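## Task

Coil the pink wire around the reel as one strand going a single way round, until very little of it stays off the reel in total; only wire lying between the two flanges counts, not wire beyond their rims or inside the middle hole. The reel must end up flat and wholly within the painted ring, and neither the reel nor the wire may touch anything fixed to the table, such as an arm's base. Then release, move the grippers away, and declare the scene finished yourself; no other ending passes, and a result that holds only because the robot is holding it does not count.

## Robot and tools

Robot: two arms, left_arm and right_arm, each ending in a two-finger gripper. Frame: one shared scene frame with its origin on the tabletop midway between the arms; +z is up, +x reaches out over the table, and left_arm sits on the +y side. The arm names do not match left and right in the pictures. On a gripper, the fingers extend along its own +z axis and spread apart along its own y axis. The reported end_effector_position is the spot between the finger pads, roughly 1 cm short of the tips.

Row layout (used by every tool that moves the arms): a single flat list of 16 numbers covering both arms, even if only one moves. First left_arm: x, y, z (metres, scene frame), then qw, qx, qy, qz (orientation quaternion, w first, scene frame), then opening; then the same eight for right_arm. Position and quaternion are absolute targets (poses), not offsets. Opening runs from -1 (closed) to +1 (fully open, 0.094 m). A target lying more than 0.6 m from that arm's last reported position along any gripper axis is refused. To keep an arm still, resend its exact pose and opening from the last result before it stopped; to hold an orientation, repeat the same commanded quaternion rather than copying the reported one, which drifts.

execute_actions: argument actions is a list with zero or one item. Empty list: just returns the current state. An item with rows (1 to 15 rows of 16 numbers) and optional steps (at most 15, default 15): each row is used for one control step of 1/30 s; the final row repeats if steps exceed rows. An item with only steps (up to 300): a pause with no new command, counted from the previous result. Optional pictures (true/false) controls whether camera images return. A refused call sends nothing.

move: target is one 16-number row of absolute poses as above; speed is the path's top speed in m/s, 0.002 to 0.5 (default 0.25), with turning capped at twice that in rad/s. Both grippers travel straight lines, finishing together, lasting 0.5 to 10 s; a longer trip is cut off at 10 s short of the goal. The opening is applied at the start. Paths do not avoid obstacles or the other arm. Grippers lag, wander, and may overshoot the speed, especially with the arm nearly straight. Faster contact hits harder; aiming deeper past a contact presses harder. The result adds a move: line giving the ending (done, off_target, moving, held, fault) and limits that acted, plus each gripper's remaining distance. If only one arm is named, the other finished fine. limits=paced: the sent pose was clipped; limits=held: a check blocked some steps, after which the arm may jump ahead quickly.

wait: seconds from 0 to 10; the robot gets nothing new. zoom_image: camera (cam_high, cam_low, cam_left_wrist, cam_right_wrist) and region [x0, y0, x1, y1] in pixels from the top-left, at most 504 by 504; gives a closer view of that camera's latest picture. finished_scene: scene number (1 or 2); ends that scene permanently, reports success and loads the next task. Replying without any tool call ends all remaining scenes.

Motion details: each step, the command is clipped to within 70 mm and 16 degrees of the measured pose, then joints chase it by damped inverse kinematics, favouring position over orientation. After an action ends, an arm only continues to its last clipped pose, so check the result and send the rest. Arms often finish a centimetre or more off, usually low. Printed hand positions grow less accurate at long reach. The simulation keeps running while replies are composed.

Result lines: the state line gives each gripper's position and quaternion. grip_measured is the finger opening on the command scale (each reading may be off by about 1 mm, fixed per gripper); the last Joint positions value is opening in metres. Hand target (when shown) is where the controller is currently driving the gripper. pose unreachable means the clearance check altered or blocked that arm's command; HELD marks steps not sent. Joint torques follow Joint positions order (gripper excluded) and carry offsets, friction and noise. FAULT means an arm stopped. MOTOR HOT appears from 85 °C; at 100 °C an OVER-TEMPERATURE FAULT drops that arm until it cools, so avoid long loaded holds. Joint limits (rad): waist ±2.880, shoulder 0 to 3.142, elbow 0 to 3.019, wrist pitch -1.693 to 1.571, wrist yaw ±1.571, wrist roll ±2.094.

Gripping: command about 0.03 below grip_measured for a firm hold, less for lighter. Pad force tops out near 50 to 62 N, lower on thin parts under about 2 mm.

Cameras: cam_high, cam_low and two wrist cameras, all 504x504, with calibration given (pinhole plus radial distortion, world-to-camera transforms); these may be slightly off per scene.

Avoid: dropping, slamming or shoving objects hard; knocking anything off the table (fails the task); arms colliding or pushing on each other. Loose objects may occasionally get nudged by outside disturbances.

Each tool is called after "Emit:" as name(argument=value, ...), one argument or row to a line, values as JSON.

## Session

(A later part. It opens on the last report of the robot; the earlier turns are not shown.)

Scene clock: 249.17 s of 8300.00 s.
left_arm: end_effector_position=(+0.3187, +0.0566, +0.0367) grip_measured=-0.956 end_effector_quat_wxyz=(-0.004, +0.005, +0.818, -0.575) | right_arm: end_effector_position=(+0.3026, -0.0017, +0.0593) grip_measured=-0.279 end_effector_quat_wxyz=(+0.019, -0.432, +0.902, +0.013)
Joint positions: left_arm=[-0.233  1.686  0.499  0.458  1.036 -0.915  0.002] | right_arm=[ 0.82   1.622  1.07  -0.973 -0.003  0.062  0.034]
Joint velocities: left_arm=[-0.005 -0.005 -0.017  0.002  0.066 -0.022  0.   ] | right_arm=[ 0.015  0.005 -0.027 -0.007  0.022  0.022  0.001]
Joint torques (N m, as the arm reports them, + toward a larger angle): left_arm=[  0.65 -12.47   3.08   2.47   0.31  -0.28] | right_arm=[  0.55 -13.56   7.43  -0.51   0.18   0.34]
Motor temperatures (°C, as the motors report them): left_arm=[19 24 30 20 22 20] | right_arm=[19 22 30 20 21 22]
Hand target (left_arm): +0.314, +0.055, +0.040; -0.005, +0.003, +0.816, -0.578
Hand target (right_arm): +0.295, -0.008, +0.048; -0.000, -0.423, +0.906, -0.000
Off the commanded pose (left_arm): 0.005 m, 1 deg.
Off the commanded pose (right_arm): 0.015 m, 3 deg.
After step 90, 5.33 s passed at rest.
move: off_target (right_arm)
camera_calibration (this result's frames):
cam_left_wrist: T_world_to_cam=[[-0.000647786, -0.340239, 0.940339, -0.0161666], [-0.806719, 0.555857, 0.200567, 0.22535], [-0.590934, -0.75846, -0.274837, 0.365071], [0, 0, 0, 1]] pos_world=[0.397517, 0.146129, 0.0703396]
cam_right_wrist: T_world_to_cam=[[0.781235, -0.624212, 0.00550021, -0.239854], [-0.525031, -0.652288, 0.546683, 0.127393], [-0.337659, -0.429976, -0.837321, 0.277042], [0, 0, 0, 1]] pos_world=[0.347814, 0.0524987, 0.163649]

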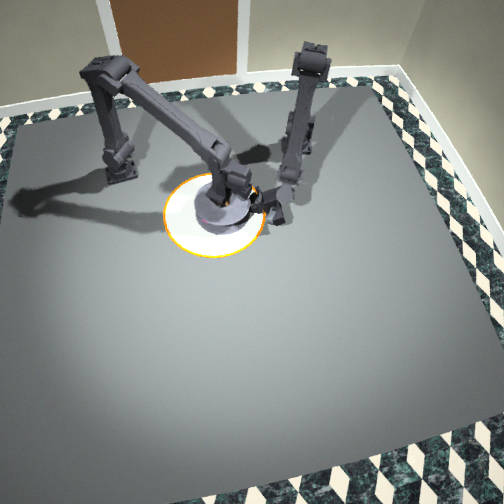

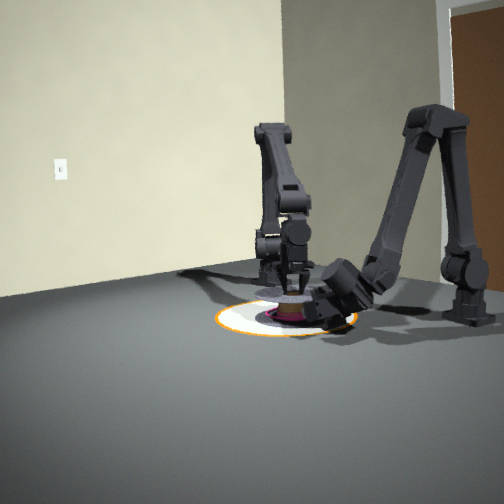

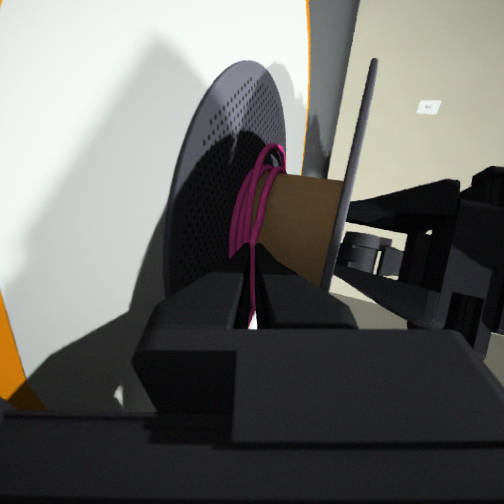

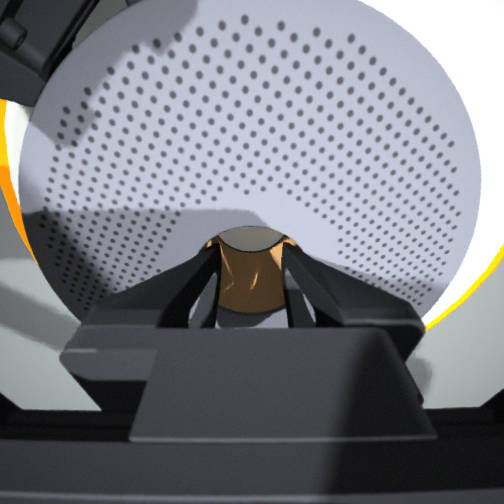

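Release and back out.

Emit:
execute_actions(
  actions=[
    {"rows":[[0.315,0.055,0.04,0,0,0.819,-0.574,-0.8,0.295,-0.008,0.048,0,-0.423,0.906,0,-0.23]],"steps":10},
  ],
  pictures=false,
)

Emit:
move(
  target=[0.315,0.17,0.06,0,0,0.819,-0.574,-0.8,0.295,-0.008,0.048,0,-0.423,0.906,0,-0.23],
  speed=0.15,
)

Emit:
move(
  target=[0.20,0.20,0.15,0,0.707,0.707,0,-0.5,0.295,-0.008,0.048,0,-0.423,0.906,0,-0.23],
  speed=0.3,
)

Emit:
zoom_image(
  camera="cam_low",
  region=[210, 260, 370, 345],
)

Scene clock: 253.60 s of 8300.00 s.
left_arm: end_effector_position=(+0.3180, +0.0583, +0.0341) grip_measured=-0.803 end_effector_quat_wxyz=(-0.003, -0.004, +0.822, -0.570) | right_arm: end_effector_position=(+0.3024, -0.0029, +0.0594) grip_measured=-0.277 end_effector_quat_wxyz=(+0.018, -0.428, +0.904, +0.010)
Joint positions: left_arm=[-0.233  1.684  0.491  0.458  1.02  -0.924  0.009] | right_arm=[ 0.82   1.622  1.07  -0.977 -0.     0.07   0.034]
Joint velocities: left_arm=[-0.024  0.005 -0.012 -0.012 -0.037 -0.037 -0.001] | right_arm=[-0.024  0.005  0.002 -0.002  0.007 -0.037  0.   ]
Joint torques (N m, as the arm reports them, + toward a larger angle): left_arm=[  0.47 -12.86   3.45   2.3    0.21  -0.21] | right_arm=[  0.6  -13.51   7.43  -0.35   0.05   0.25]
Motor temperatures (°C, as the motors report them): left_arm=[19 24 29 20 22 20] | right_arm=[19 22 30 20 21 22]
Hand target (left_arm): +0.315, +0.055, +0.040; -0.000, +0.000, +0.819, -0.574
Hand target (right_arm): +0.295, -0.008, +0.048; +0.000, -0.423, +0.906, +0.000
Off the commanded pose (left_arm): 0.007 m, 1 deg.
Off the commanded pose (right_arm): 0.015 m, 2 deg.
Steps of this call (steps 1 to 90: nothing new was sent; then 1.10 s passed at rest; steps 91 to 100: all 10 steps of this action). Readings (end_effector_position):
91: left_arm (+0.3195, +0.0572, +0.0353) | right_arm (+0.3026, -0.0022, +0.0595)
92: left_arm (+0.3190, +0.0579, +0.0341) | right_arm (+0.3024, -0.0026, +0.0595)
94: left_arm (+0.3178, +0.0583, +0.0336) | right_arm (+0.3025, -0.0028, +0.0595)
98: left_arm (+0.3180, +0.0583, +0.0341) | right_arm (+0.3024, -0.0029, +0.0594)
100: the state above

Scene clock: 255.40 s of 8300.00 s.
left_arm: end_effector_position=(+0.3027, +0.1718, +0.0545) grip_measured=-0.803 end_effector_quat_wxyz=(-0.008, -0.010, +0.820, -0.572) | right_arm: end_effector_position=(+0.3025, -0.0028, +0.0596) grip_measured=-0.277 end_effector_quat_wxyz=(+0.018, -0.428, +0.904, +0.010)
Joint positions: left_arm=[ 0.116  1.519  0.497 -0.346  1.21  -0.244  0.009] | right_arm=[ 0.82   1.621  1.07  -0.977 -0.     0.07   0.034]
Joint velocities: left_arm=[ 0.005 -0.005 -0.017 -0.017 -0.11  -0.022  0.001] | right_arm=[-0.015 -0.015 -0.007 -0.002  0.037 -0.066 -0.   ]
Joint torques (N m, as the arm reports them, + toward a larger angle): left_arm=[ 1.86 -8.62  7.67 -0.4   0.55  0.16] | right_arm=[  0.59 -13.47   7.43  -0.35   0.05   0.25]
Motor temperatures (°C, as the motors report them): left_arm=[19 24 29 20 22 20] | right_arm=[19 22 30 20 21 22]
Hand target (left_arm): +0.316, +0.172, +0.060; +0.003, -0.001, +0.820, -0.572
Hand target (right_arm): +0.295, -0.008, +0.048; +0.000, -0.423, +0.906, +0.000
Off the commanded pose (left_arm): 0.014 m, 2 deg.
Off the commanded pose (right_arm): 0.015 m, 3 deg.
move: off_target (left_arm, right_arm)
camera_calibration (this result's frames):
cam_left_wrist: T_world_to_cam=[[0.0288435, -0.346408, 0.93764, -0.00144402], [-0.811655, 0.539381, 0.22424, 0.147808], [-0.583424, -0.767509, -0.265606, 0.446681], [0, 0, 0, 1]] pos_world=[0.380615, 0.262606, 0.0868506]
cam_right_wrist: T_world_to_cam=[[0.77589, -0.630813, 0.00841132, -0.239017], [-0.530544, -0.645231, 0.549728, 0.127882], [-0.341348, -0.430991, -0.835302, 0.277694], [0, 0, 0, 1]] pos_world=[0.348088, 0.051422, 0.163668]

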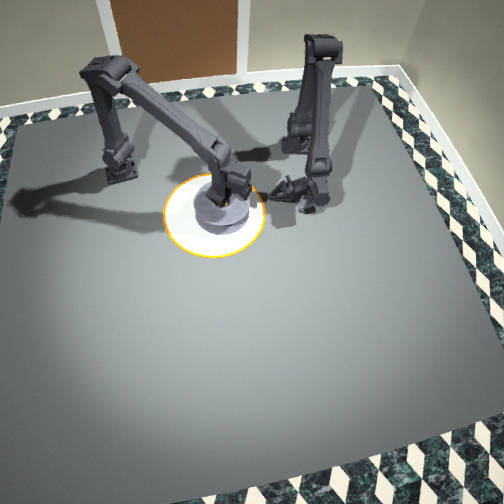

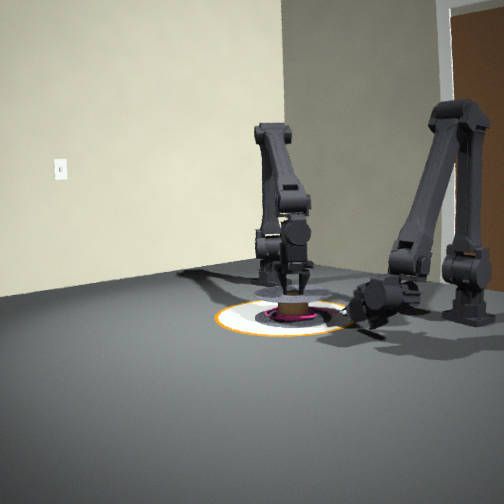

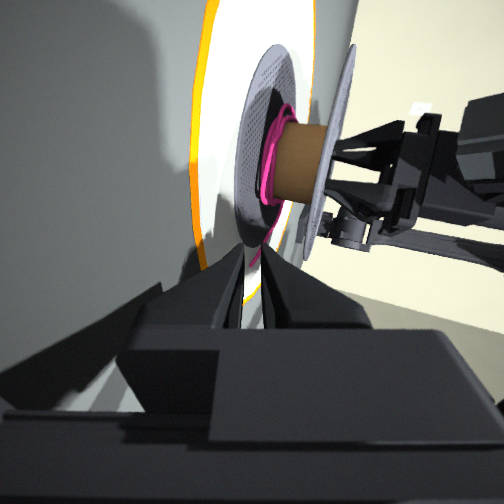

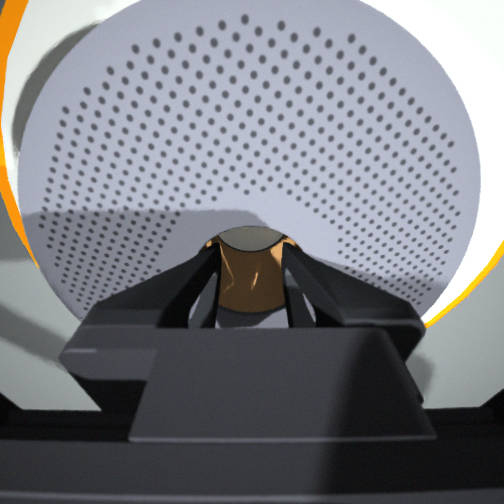

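Scene clock: 258.97 s of 8300.00 s.
left_arm: end_effector_position=(+0.1850, +0.2094, +0.1285) grip_measured=-0.503 end_effector_quat_wxyz=(-0.016, +0.693, +0.720, -0.003) | right_arm: end_effector_position=(+0.3025, -0.0028, +0.0598) grip_measured=-0.277 end_effector_quat_wxyz=(+0.019, -0.428, +0.904, +0.010)
Joint positions: left_arm=[-0.524  0.965  0.683 -1.322  0.005  0.813  0.023] | right_arm=[ 0.82   1.621  1.07  -0.977 -0.     0.07   0.034]
Joint velocities: left_arm=[-0.005 -0.005 -0.002 -0.002 -0.051  0.007 -0.   ] | right_arm=[-0.024  0.005 -0.002 -0.027  0.066  0.022 -0.002]
Joint torques (N m, as the arm reports them, + toward a larger angle): left_arm=[ 0.69 -4.57 13.26 -0.85 -0.15  0.06] | right_arm=[  0.57 -13.48   7.43  -0.35   0.05   0.25]
Motor temperatures (°C, as the motors report them): left_arm=[19 24 30 20 22 20] | right_arm=[19 22 30 20 21 22]
Hand target (left_arm): +0.195, +0.199, +0.150; +0.006, +0.703, +0.712, -0.000
Hand target (right_arm): +0.295, -0.008, +0.049; +0.000, -0.423, +0.906, +0.000
Off the commanded pose (left_arm): 0.028 m, 3 deg.
Off the commanded pose (right_arm): 0.015 m, 3 deg.
move: off_target (left_arm, right_arm)
camera_calibration (this result's frames):
cam_left_wrist: T_world_to_cam=[[-0.998769, -0.0416847, 0.0268705, 0.188883], [-0.017434, 0.802322, 0.596637, -0.234472], [-0.0464294, 0.595435, -0.802061, 0.110714], [0, 0, 0, 1]] pos_world=[0.189703, 0.130073, 0.223618]
cam_right_wrist: T_world_to_cam=[[0.775888, -0.630815, 0.00838593, -0.239014], [-0.530665, -0.645402, 0.54941, 0.127871], [-0.341164, -0.43073, -0.835511, 0.277801], [0, 0, 0, 1]] pos_world=[0.348081, 0.0514116, 0.163856]

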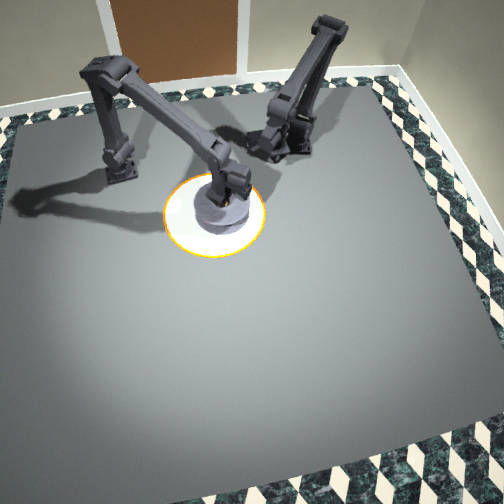

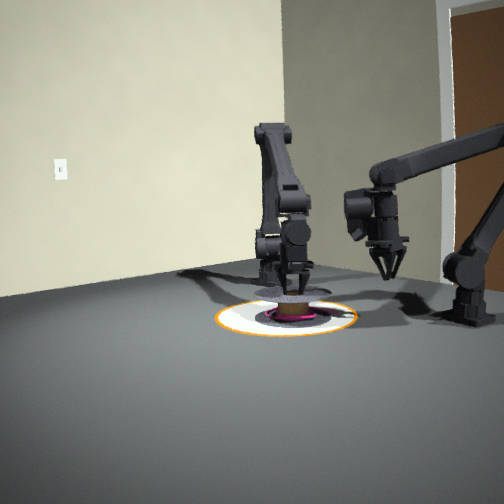

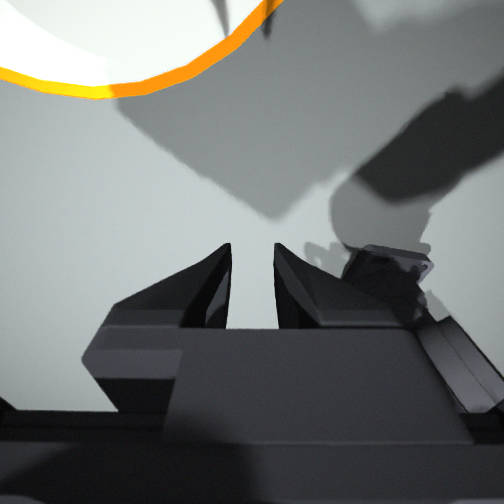

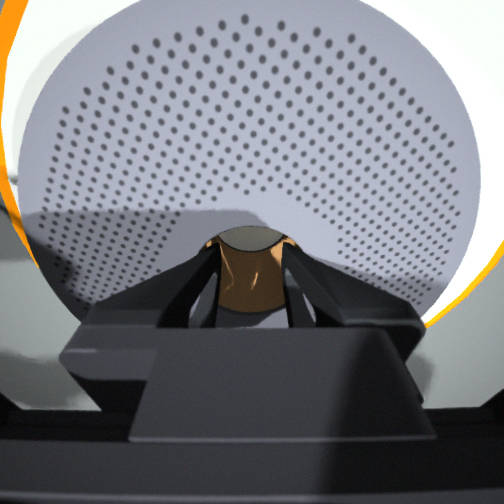

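Region (210, 260, 370, 345) of cam_low's 504x504 image, scaled by 3.150, with more detail than that image has; it fills the top 268 rows of this view, and the rest is white.

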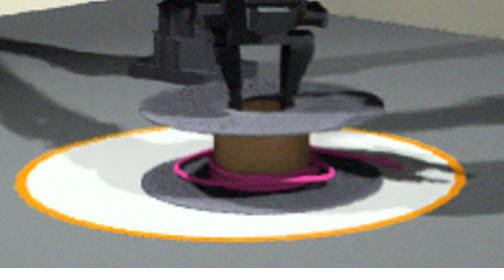

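Emit:
move(
  target=[0.165,0.085,0.07,0.343,0.412,0.827,-0.171,-0.5,0.295,-0.008,0.048,0,-0.423,0.906,0,-0.23],
  speed=0.2,
)

Scene clock: 269.53 s of 8300.00 s.
left_arm: end_effector_position=(+0.1661, +0.0843, +0.0753) grip_measured=-0.503 end_effector_quat_wxyz=(+0.336, +0.417, +0.826, -0.175) | right_arm: end_effector_position=(+0.3025, -0.0028, +0.0598) grip_measured=-0.277 end_effector_quat_wxyz=(+0.019, -0.428, +0.904, +0.010)
Joint positions: left_arm=[-0.962  0.827  0.264 -0.242 -0.146 -0.162  0.023] | right_arm=[ 0.82   1.621  1.07  -0.977 -0.     0.07   0.034]
Joint velocities: left_arm=[ 0.005  0.005 -0.017 -0.002 -0.081  0.007  0.   ] | right_arm=[-0.005 -0.024 -0.032 -0.002  0.022  0.007 -0.001]
Joint torques (N m, as the arm reports them, + toward a larger angle): left_arm=[ 0.44 -1.26  7.66  2.64 -0.28 -0.25] | right_arm=[  0.57 -13.49   7.42  -0.35   0.05   0.25]
Motor temperatures (°C, as the motors report them): left_arm=[19 23 33 20 22 20] | right_arm=[19 22 30 20 21 22]
Hand target (left_arm): +0.163, +0.084, +0.072; +0.337, +0.413, +0.827, -0.180
Hand target (right_arm): +0.295, -0.008, +0.048; +0.000, -0.423, +0.906, +0.000
Off the commanded pose (left_arm): 0.005 m, 1 deg.
Off the commanded pose (right_arm): 0.015 m, 3 deg.
After step 90, 4.50 s passed at rest.
move: off_target (right_arm)
camera_calibration (this result's frames):
cam_left_wrist: T_world_to_cam=[[-0.805083, -0.59307, 0.0104365, 0.181817], [-0.587191, 0.794365, -0.155532, 0.0493057], [0.0839509, -0.131344, -0.987776, 0.195244], [0, 0, 0, 1]] pos_world=[0.158939, 0.0943079, 0.198628]
cam_right_wrist: T_world_to_cam=[[0.775888, -0.630815, 0.00838593, -0.239014], [-0.530665, -0.645402, 0.54941, 0.127871], [-0.341164, -0.43073, -0.835511, 0.277801], [0, 0, 0, 1]] pos_world=[0.348081, 0.0514116, 0.163856]

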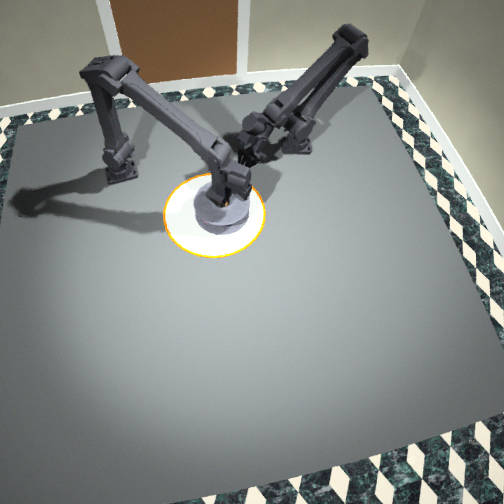

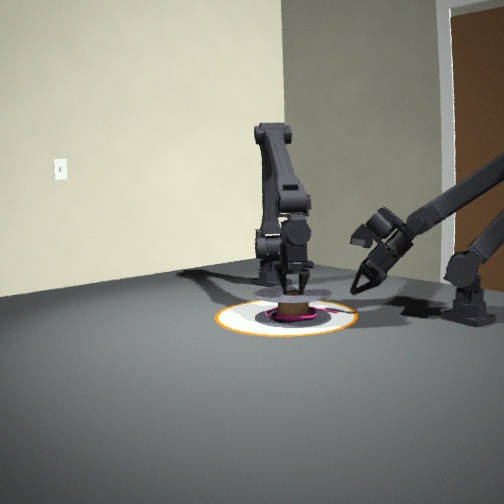

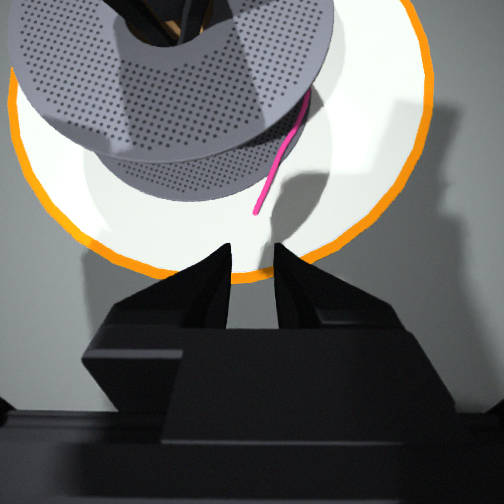

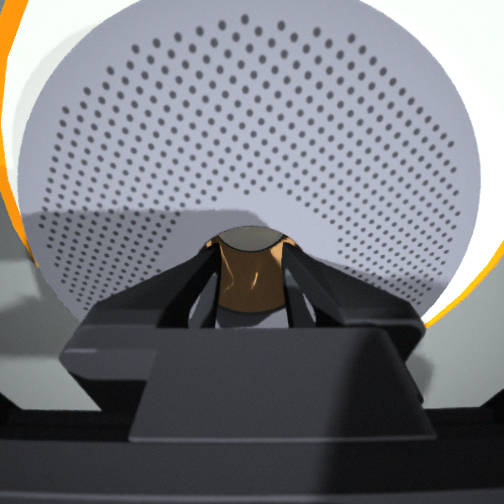

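Emit:
move(
  target=[0.193,0.04,0.035,0.304,0.563,0.733,-0.233,-0.6,0.295,-0.008,0.048,0,-0.423,0.906,0,-0.23],
  speed=0.1,
)

Scene clock: 275.60 s of 8300.00 s.
left_arm: end_effector_position=(+0.1784, +0.0562, +0.0209) grip_measured=-0.597 end_effector_quat_wxyz=(+0.279, +0.564, +0.744, -0.226) | right_arm: end_effector_position=(+0.3025, -0.0028, +0.0598) grip_measured=-0.277 end_effector_quat_wxyz=(+0.019, -0.428, +0.904, +0.010)
Joint positions: left_arm=[-0.765  1.202  0.286  0.046  0.245  0.247  0.019] | right_arm=[ 0.82   1.621  1.07  -0.977 -0.     0.07   0.034]
Joint velocities: left_arm=[-0.005  0.005  0.012 -0.017 -0.022  0.022 -0.001] | right_arm=[-0.005  0.015 -0.012  0.002  0.007 -0.066 -0.   ]
Joint torques (N m, as the arm reports them, + toward a larger angle): left_arm=[ 2.43 -4.2   9.7   2.48  0.23  0.05] | right_arm=[  0.61 -13.46   7.42  -0.34   0.05   0.25]
Motor temperatures (°C, as the motors report them): left_arm=[19 22 33 20 22 20] | right_arm=[19 22 30 20 21 22]
Hand target (left_arm): +0.194, +0.040, +0.036; +0.303, +0.564, +0.733, -0.230
Hand target (right_arm): +0.295, -0.008, +0.048; +0.000, -0.423, +0.906, +0.000
Off the commanded pose (left_arm): 0.026 m, 3 deg.
Off the commanded pose (right_arm): 0.015 m, 3 deg.
After step 90, 0.80 s passed at rest.
move: off_target (left_arm, right_arm)
camera_calibration (this result's frames):
cam_left_wrist: T_world_to_cam=[[-0.963931, -0.265087, 0.0238, 0.185192], [-0.266055, 0.957273, -0.113333, 0.00298221], [0.00726002, -0.115577, -0.993272, 0.14975], [0, 0, 0, 1]] pos_world=[0.178219, 0.0635449, 0.144673]
cam_right_wrist: T_world_to_cam=[[0.775888, -0.630815, 0.00838593, -0.239014], [-0.530665, -0.645402, 0.54941, 0.127871], [-0.341164, -0.43073, -0.835511, 0.277801], [0, 0, 0, 1]] pos_world=[0.348081, 0.0514116, 0.163856]

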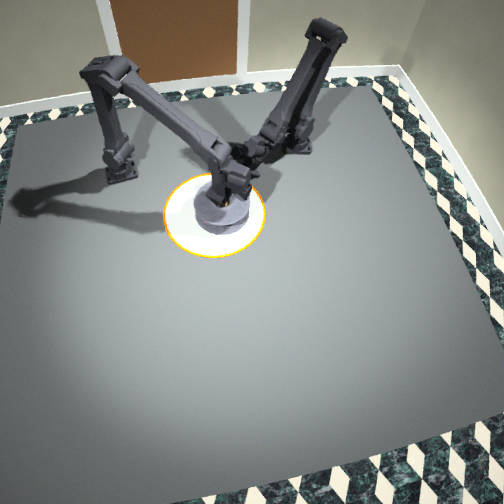

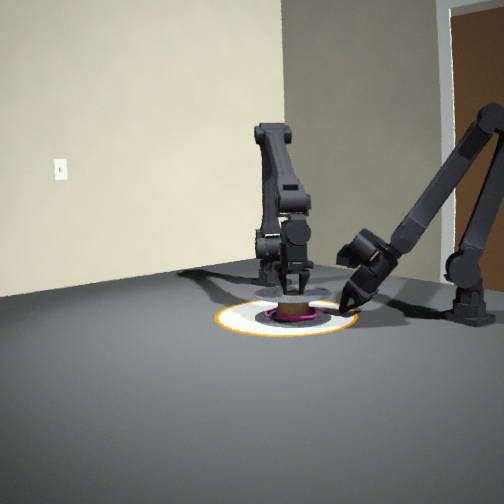

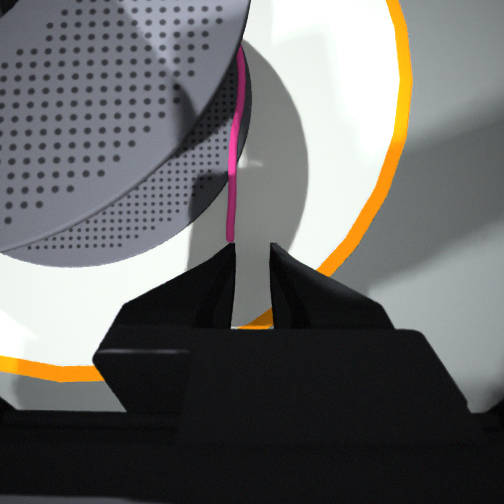

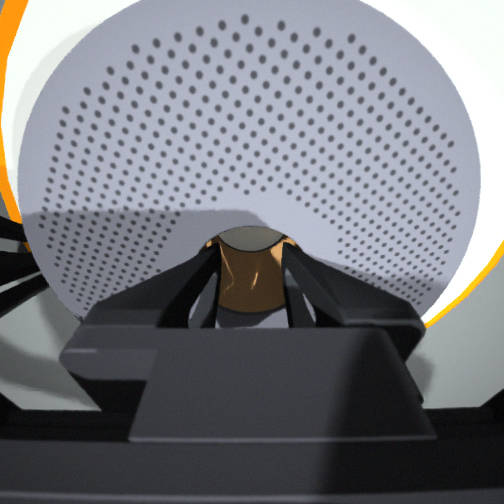

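Emit:
move(
  target=[0.206,0.035,0.055,0.304,0.563,0.733,-0.233,-0.6,0.295,-0.008,0.048,0,-0.423,0.906,0,-0.23],
  speed=0.06,
)

Emit:
move(
  target=[0.193,0.043,0.003,0.304,0.563,0.733,-0.233,-0.6,0.295,-0.008,0.048,0,-0.423,0.906,0,-0.23],
  speed=0.06,
)

Scene clock: 279.60 s of 8300.00 s.
left_arm: end_effector_position=(+0.1924, +0.0476, +0.0390) grip_measured=-0.597 end_effector_quat_wxyz=(+0.288, +0.562, +0.740, -0.231) | right_arm: end_effector_position=(+0.3025, -0.0028, +0.0598) grip_measured=-0.277 end_effector_quat_wxyz=(+0.019, -0.428, +0.904, +0.010)
Joint positions: left_arm=[-0.735  1.18   0.331 -0.004  0.269  0.269  0.019] | right_arm=[ 0.82   1.621  1.07  -0.977 -0.     0.07   0.034]
Joint velocities: left_arm=[-0.015 -0.005 -0.022 -0.007 -0.037  0.051 -0.001] | right_arm=[-0.015  0.005  0.002 -0.007  0.022 -0.037 -0.001]
Joint torques (N m, as the arm reports them, + toward a larger angle): left_arm=[ 2.38 -6.49 10.53  0.53  0.24  0.06] | right_arm=[  0.62 -13.49   7.43  -0.34   0.05   0.25]
Motor temperatures (°C, as the motors report them): left_arm=[19 22 33 20 22 20] | right_arm=[19 22 30 20 21 22]
Hand target (left_arm): +0.205, +0.036, +0.056; +0.304, +0.563, +0.732, -0.233
Hand target (right_arm): +0.295, -0.008, +0.048; +0.000, -0.423, +0.906, +0.000
Off the commanded pose (left_arm): 0.024 m, 2 deg.
Off the commanded pose (right_arm): 0.015 m, 3 deg.
move: off_target (left_arm, right_arm)
camera_calibration (this result's frames):
cam_left_wrist: T_world_to_cam=[[-0.964648, -0.262816, 0.0195648, 0.196166], [-0.262992, 0.955177, -0.13591, 0.0174254], [0.0170316, -0.136251, -0.990528, 0.165624], [0, 0, 0, 1]] pos_world=[0.190993, 0.0574776, 0.162586]
cam_right_wrist: T_world_to_cam=[[0.775888, -0.630815, 0.00838593, -0.239014], [-0.530665, -0.645402, 0.54941, 0.127871], [-0.341164, -0.43073, -0.835511, 0.277801], [0, 0, 0, 1]] pos_world=[0.348081, 0.0514116, 0.163856]

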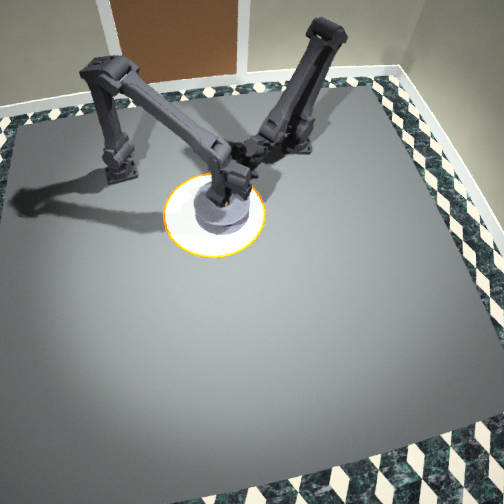

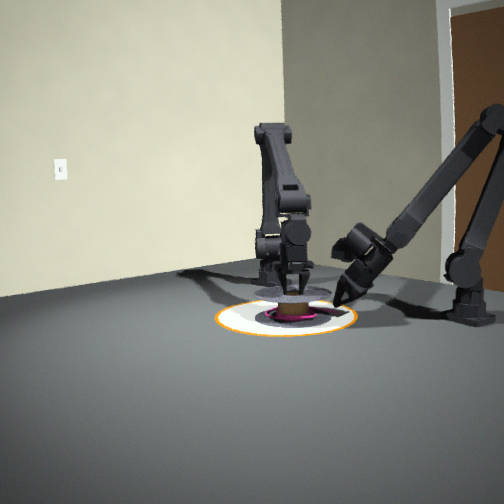

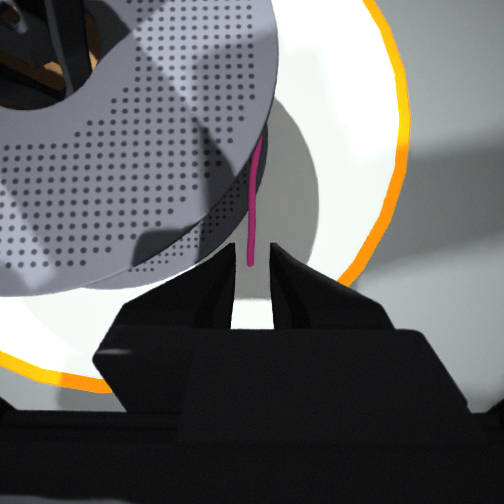

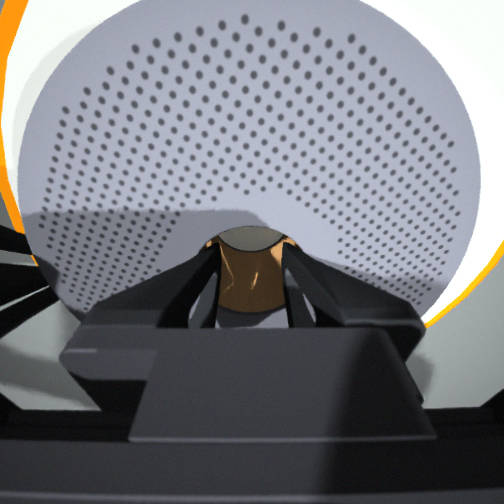

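Scene clock: 280.50 s of 8300.00 s.
left_arm: end_effector_position=(+0.2009, +0.0364, +0.0201) grip_measured=-0.597 end_effector_quat_wxyz=(+0.322, +0.558, +0.726, -0.240) | right_arm: end_effector_position=(+0.3027, -0.0036, +0.0598) grip_measured=-0.276 end_effector_quat_wxyz=(+0.019, -0.428, +0.904, +0.008)
Joint positions: left_arm=[-0.735  1.321  0.3    0.243  0.267  0.269  0.019] | right_arm=[ 0.82   1.621  1.07  -0.979  0.004  0.071  0.034]
Joint velocities: left_arm=[ 0.015 -0.005 -0.022 -0.002  0.007 -0.066  0.001] | right_arm=[-0.005 -0.015 -0.007 -0.002 -0.037 -0.007 -0.001]
Joint torques (N m, as the arm reports them, + toward a larger angle): left_arm=[ 0.52 -3.21  4.48  2.01 -0.22 -0.13] | right_arm=[  0.63 -13.47   7.42  -0.3   -0.09   0.25]
Motor temperatures (°C, as the motors report them): left_arm=[19 22 33 20 22 20] | right_arm=[19 22 30 20 21 22]
Hand target (left_arm): +0.193, +0.043, +0.003; +0.304, +0.563, +0.732, -0.233
Hand target (right_arm): +0.295, -0.008, +0.048; +0.000, -0.423, +0.906, +0.000
Off the commanded pose (left_arm): 0.020 m, 2 deg.
Off the commanded pose (right_arm): 0.015 m, 2 deg.
move: off_target (left_arm, right_arm)
camera_calibration (this result's frames):
cam_left_wrist: T_world_to_cam=[[-0.964642, -0.263402, -0.00923839, 0.202452], [-0.256035, 0.944826, -0.204329, 0.0281128], [0.0625494, -0.194739, -0.978859, 0.137911], [0, 0, 0, 1]] pos_world=[0.193865, 0.0536212, 0.14261]
cam_right_wrist: T_world_to_cam=[[0.775526, -0.631196, 0.0123001, -0.239826], [-0.532111, -0.643052, 0.550764, 0.127895], [-0.33973, -0.433677, -0.83457, 0.277047], [0, 0, 0, 1]] pos_world=[0.348167, 0.0510157, 0.163725]

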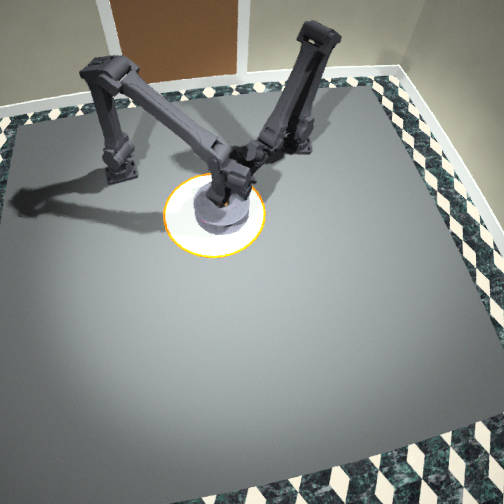

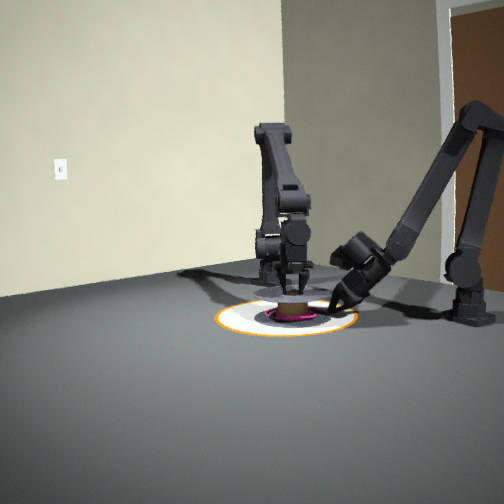

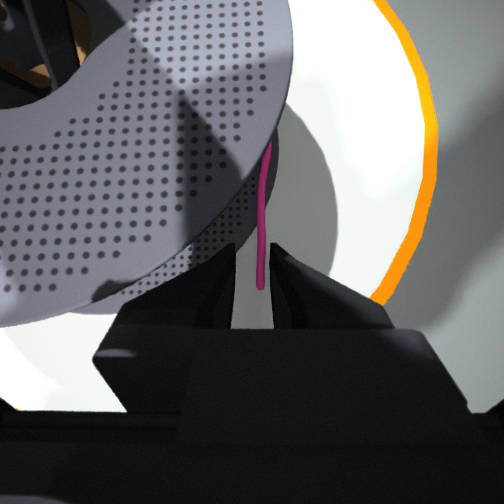

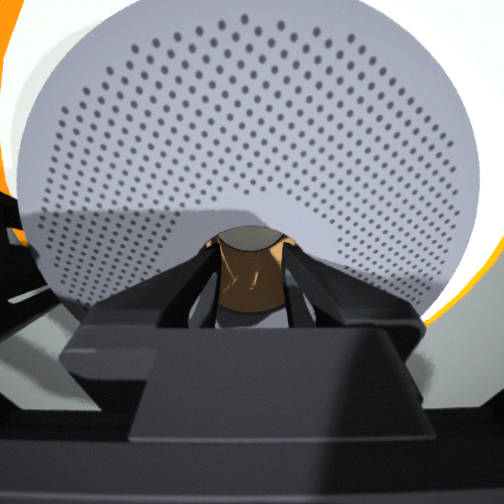

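Left finger rests on the flange perhaps; shift back slightly and close.

Emit:
execute_actions(
  actions=[
    {"rows":[[0.186,0.05,0.0,0.304,0.563,0.733,-0.233,-0.7,0.295,-0.008,0.048,0,-0.423,0.906,0,-0.23]],"steps":15},
  ],
  pictures=false,
)

Emit:
execute_actions(
  actions=[
    {"rows":[[0.186,0.05,0.0,0.304,0.563,0.733,-0.233,-1,0.295,-0.008,0.048,0,-0.423,0.906,0,-0.23]],"steps":15},
  ],
)

Scene clock: 283.27 s of 8300.00 s.
left_arm: end_effector_position=(+0.1988, +0.0374, +0.0196) grip_measured=-0.697 end_effector_quat_wxyz=(+0.329, +0.559, +0.722, -0.240) | right_arm: end_effector_position=(+0.3027, -0.0036, +0.0598) grip_measured=-0.276 end_effector_quat_wxyz=(+0.019, -0.427, +0.904, +0.008)
Joint positions: left_arm=[-0.741  1.321  0.286  0.271  0.261  0.269  0.014] | right_arm=[ 0.82   1.621  1.07  -0.979  0.004  0.072  0.034]
Joint velocities: left_arm=[ 0.005 -0.005 -0.007 -0.002  0.051 -0.066 -0.   ] | right_arm=[ 0.005 -0.015 -0.002 -0.002 -0.007  0.007  0.   ]
Joint torques (N m, as the arm reports them, + toward a larger angle): left_arm=[ 0.45 -4.19  3.08  1.53 -0.21 -0.19] | right_arm=[  0.58 -13.48   7.42  -0.28  -0.09   0.23]
Motor temperatures (°C, as the motors report them): left_arm=[19 22 32 20 22 20] | right_arm=[19 22 30 20 21 22]
Hand target (left_arm): +0.186, +0.050, +0.000; +0.304, +0.563, +0.733, -0.233
Hand target (right_arm): +0.295, -0.008, +0.048; +0.000, -0.423, +0.906, +0.000
Off the commanded pose (left_arm): 0.027 m, 3 deg.
Off the commanded pose (right_arm): 0.015 m, 2 deg.
Steps of this call (steps 1 to 68: nothing new was sent; steps 69 to 83: all 15 steps of this action). Readings (end_effector_position):
69: left_arm (+0.2002, +0.0369, +0.0197) | right_arm (+0.3027, -0.0036, +0.0598)
70: left_arm (+0.1995, +0.0370, +0.0196) | right_arm (+0.3027, -0.0036, +0.0598)
72: left_arm (+0.1990, +0.0373, +0.0196) | right_arm (+0.3027, -0.0036, +0.0598)
76: left_arm (+0.1989, +0.0373, +0.0197) | right_arm (+0.3027, -0.0036, +0.0598)
83: the state above

Scene clock: 283.77 s of 8300.00 s.
left_arm: end_effector_position=(+0.1976, +0.0372, +0.0194) grip_measured=-0.962 end_effector_quat_wxyz=(+0.328, +0.560, +0.722, -0.241) | right_arm: end_effector_position=(+0.3027, -0.0036, +0.0598) grip_measured=-0.276 end_effector_quat_wxyz=(+0.019, -0.427, +0.904, +0.008)
Joint positions: left_arm=[-0.744  1.321  0.285  0.272  0.261  0.269  0.002] | right_arm=[ 0.82   1.621  1.07  -0.979  0.004  0.072  0.034]
Joint velocities: left_arm=[-0.015 -0.005  0.002  0.017 -0.051  0.037  0.   ] | right_arm=[ 0.015 -0.015 -0.012  0.002 -0.051 -0.066 -0.001]
Joint torques (N m, as the arm reports them, + toward a larger angle): left_arm=[ 0.62 -4.23  3.22  1.48 -0.25 -0.2 ] | right_arm=[  0.58 -13.44   7.42  -0.28  -0.09   0.23]
Motor temperatures (°C, as the motors report them): left_arm=[19 22 32 20 22 20] | right_arm=[19 22 30 20 21 22]
Hand target (left_arm): +0.186, +0.050, +0.001; +0.304, +0.563, +0.733, -0.232
Hand target (right_arm): +0.295, -0.008, +0.048; +0.000, -0.423, +0.906, +0.000
Off the commanded pose (left_arm): 0.026 m, 3 deg.
Off the commanded pose (right_arm): 0.015 m, 2 deg.
Steps of this call (steps 1 to 15: all 15 steps of this action). Readings (end_effector_position):
1: left_arm (+0.1988, +0.0374, +0.0196) | right_arm (+0.3027, -0.0036, +0.0598)
2: left_arm (+0.1979, +0.0375, +0.0192) | right_arm (+0.3027, -0.0036, +0.0598)
4: left_arm (+0.1976, +0.0372, +0.0194) | right_arm (+0.3027, -0.0036, +0.0598)
8: left_arm (+0.1976, +0.0372, +0.0194) | right_arm (+0.3027, -0.0036, +0.0598)
15: the state above
camera_calibration (this result's frames):
cam_left_wrist: T_world_to_cam=[[-0.965628, -0.25928, -0.0183302, 0.199711], [-0.249402, 0.944084, -0.215647, 0.025347], [0.0732183, -0.203664, -0.976299, 0.135768], [0, 0, 0, 1]] pos_world=[0.189227, 0.0555023, 0.141677]
cam_right_wrist: T_world_to_cam=[[0.774804, -0.632082, 0.0122533, -0.239607], [-0.532827, -0.64246, 0.550764, 0.128114], [-0.340256, -0.433263, -0.834571, 0.277208], [0, 0, 0, 1]] pos_world=[0.348233, 0.0509605, 0.163725]

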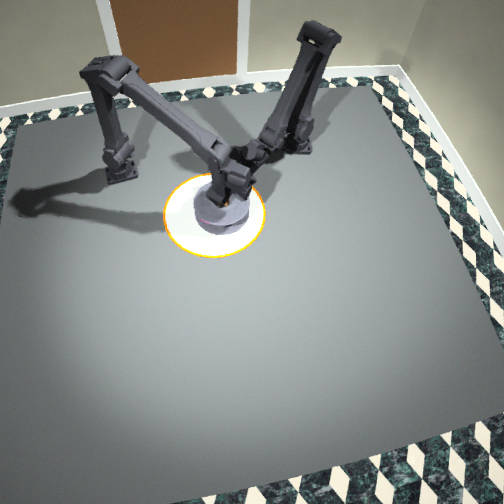

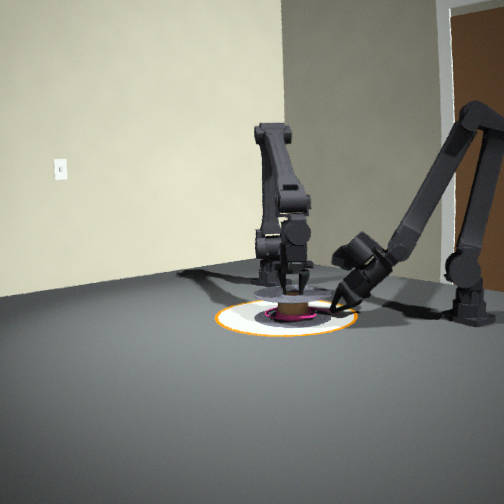

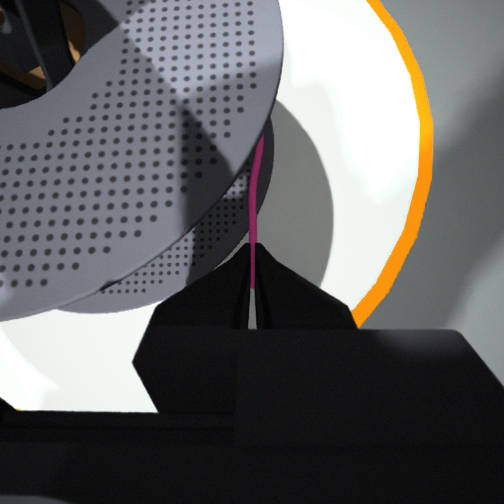

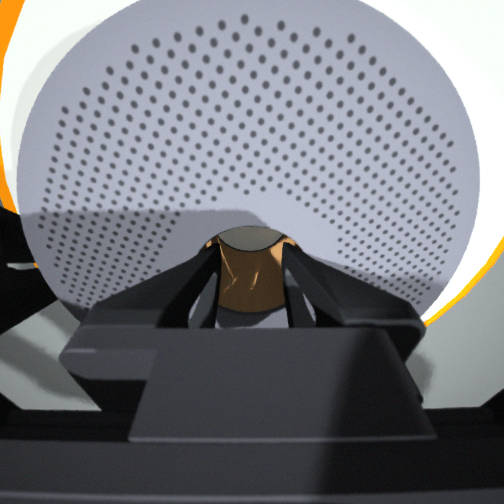

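Emit:
move(
  target=[0.215,0.09,0.05,0.455,0.499,0.650,-0.350,-1,0.295,-0.008,0.048,0,-0.423,0.906,0,-0.23],
  speed=0.08,
)

Scene clock: 288.87 s of 8300.00 s.
left_arm: end_effector_position=(+0.2163, +0.0884, +0.0486) grip_measured=-0.962 end_effector_quat_wxyz=(+0.448, +0.504, +0.650, -0.351) | right_arm: end_effector_position=(+0.3027, -0.0036, +0.0598) grip_measured=-0.276 end_effector_quat_wxyz=(+0.019, -0.427, +0.904, +0.008)
Joint positions: left_arm=[-0.419  1.446  0.098  0.888  0.657  0.289  0.002] | right_arm=[ 0.82   1.621  1.07  -0.979  0.004  0.072  0.034]
Joint velocities: left_arm=[-0.005 -0.005  0.007  0.022 -0.037  0.007 -0.   ] | right_arm=[ 0.005 -0.005  0.012 -0.012 -0.022 -0.022 -0.   ]
Joint torques (N m, as the arm reports them, + toward a larger angle): left_arm=[ 2.39 -4.38  2.22  2.83  0.27 -0.06] | right_arm=[  0.6  -13.45   7.42  -0.28  -0.09   0.23]
Motor temperatures (°C, as the motors report them): left_arm=[19 22 31 20 22 20] | right_arm=[19 22 30 20 21 22]
Hand target (left_arm): +0.217, +0.092, +0.048; +0.453, +0.503, +0.648, -0.349
Hand target (right_arm): +0.295, -0.008, +0.048; -0.000, -0.423, +0.906, -0.000
Off the commanded pose (left_arm): 0.002 m, 1 deg.
Off the commanded pose (right_arm): 0.015 m, 2 deg.
move: off_target (right_arm)
camera_calibration (this result's frames):
cam_left_wrist: T_world_to_cam=[[-0.969017, -0.246883, 0.00736148, 0.229908], [-0.209092, 0.804096, -0.556515, 0.00815939], [0.131475, -0.540812, -0.830805, 0.183537], [0, 0, 0, 1]] pos_world=[0.20036, 0.149458, 0.155332]
cam_right_wrist: T_world_to_cam=[[0.774564, -0.632378, 0.0122377, -0.239535], [-0.533065, -0.642263, 0.550764, 0.128187], [-0.340431, -0.433125, -0.834572, 0.277261], [0, 0, 0, 1]] pos_world=[0.348255, 0.0509421, 0.163725]

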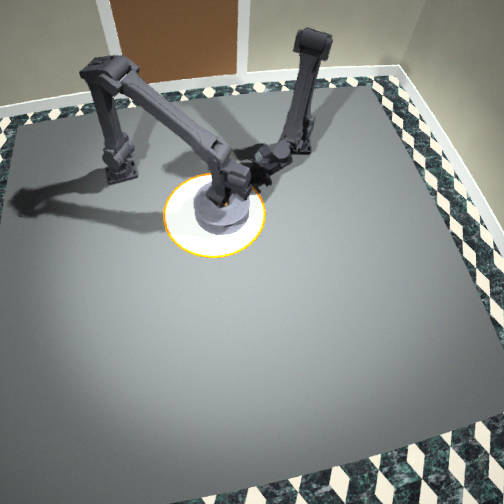

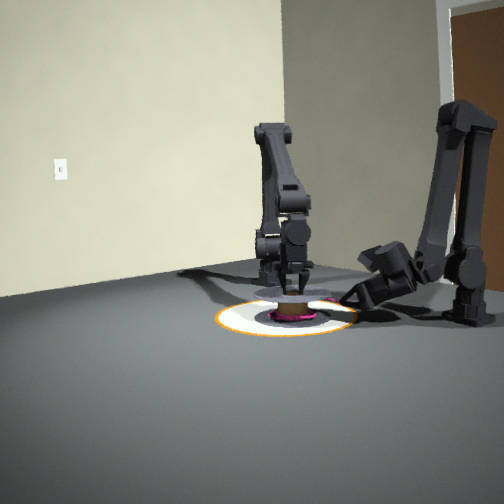

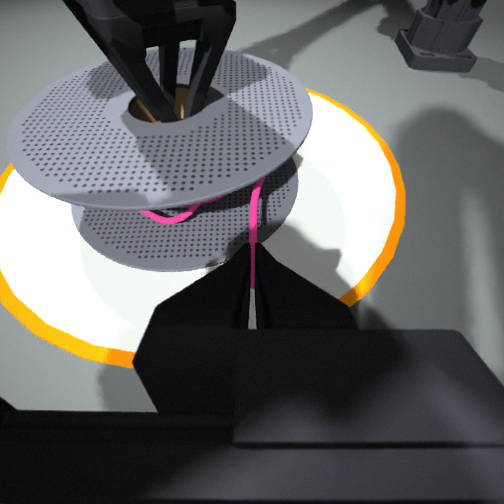

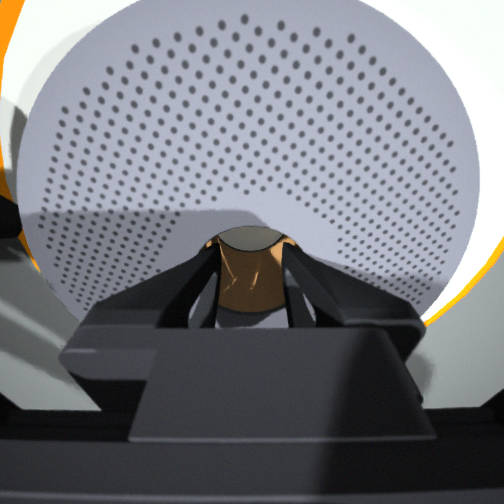

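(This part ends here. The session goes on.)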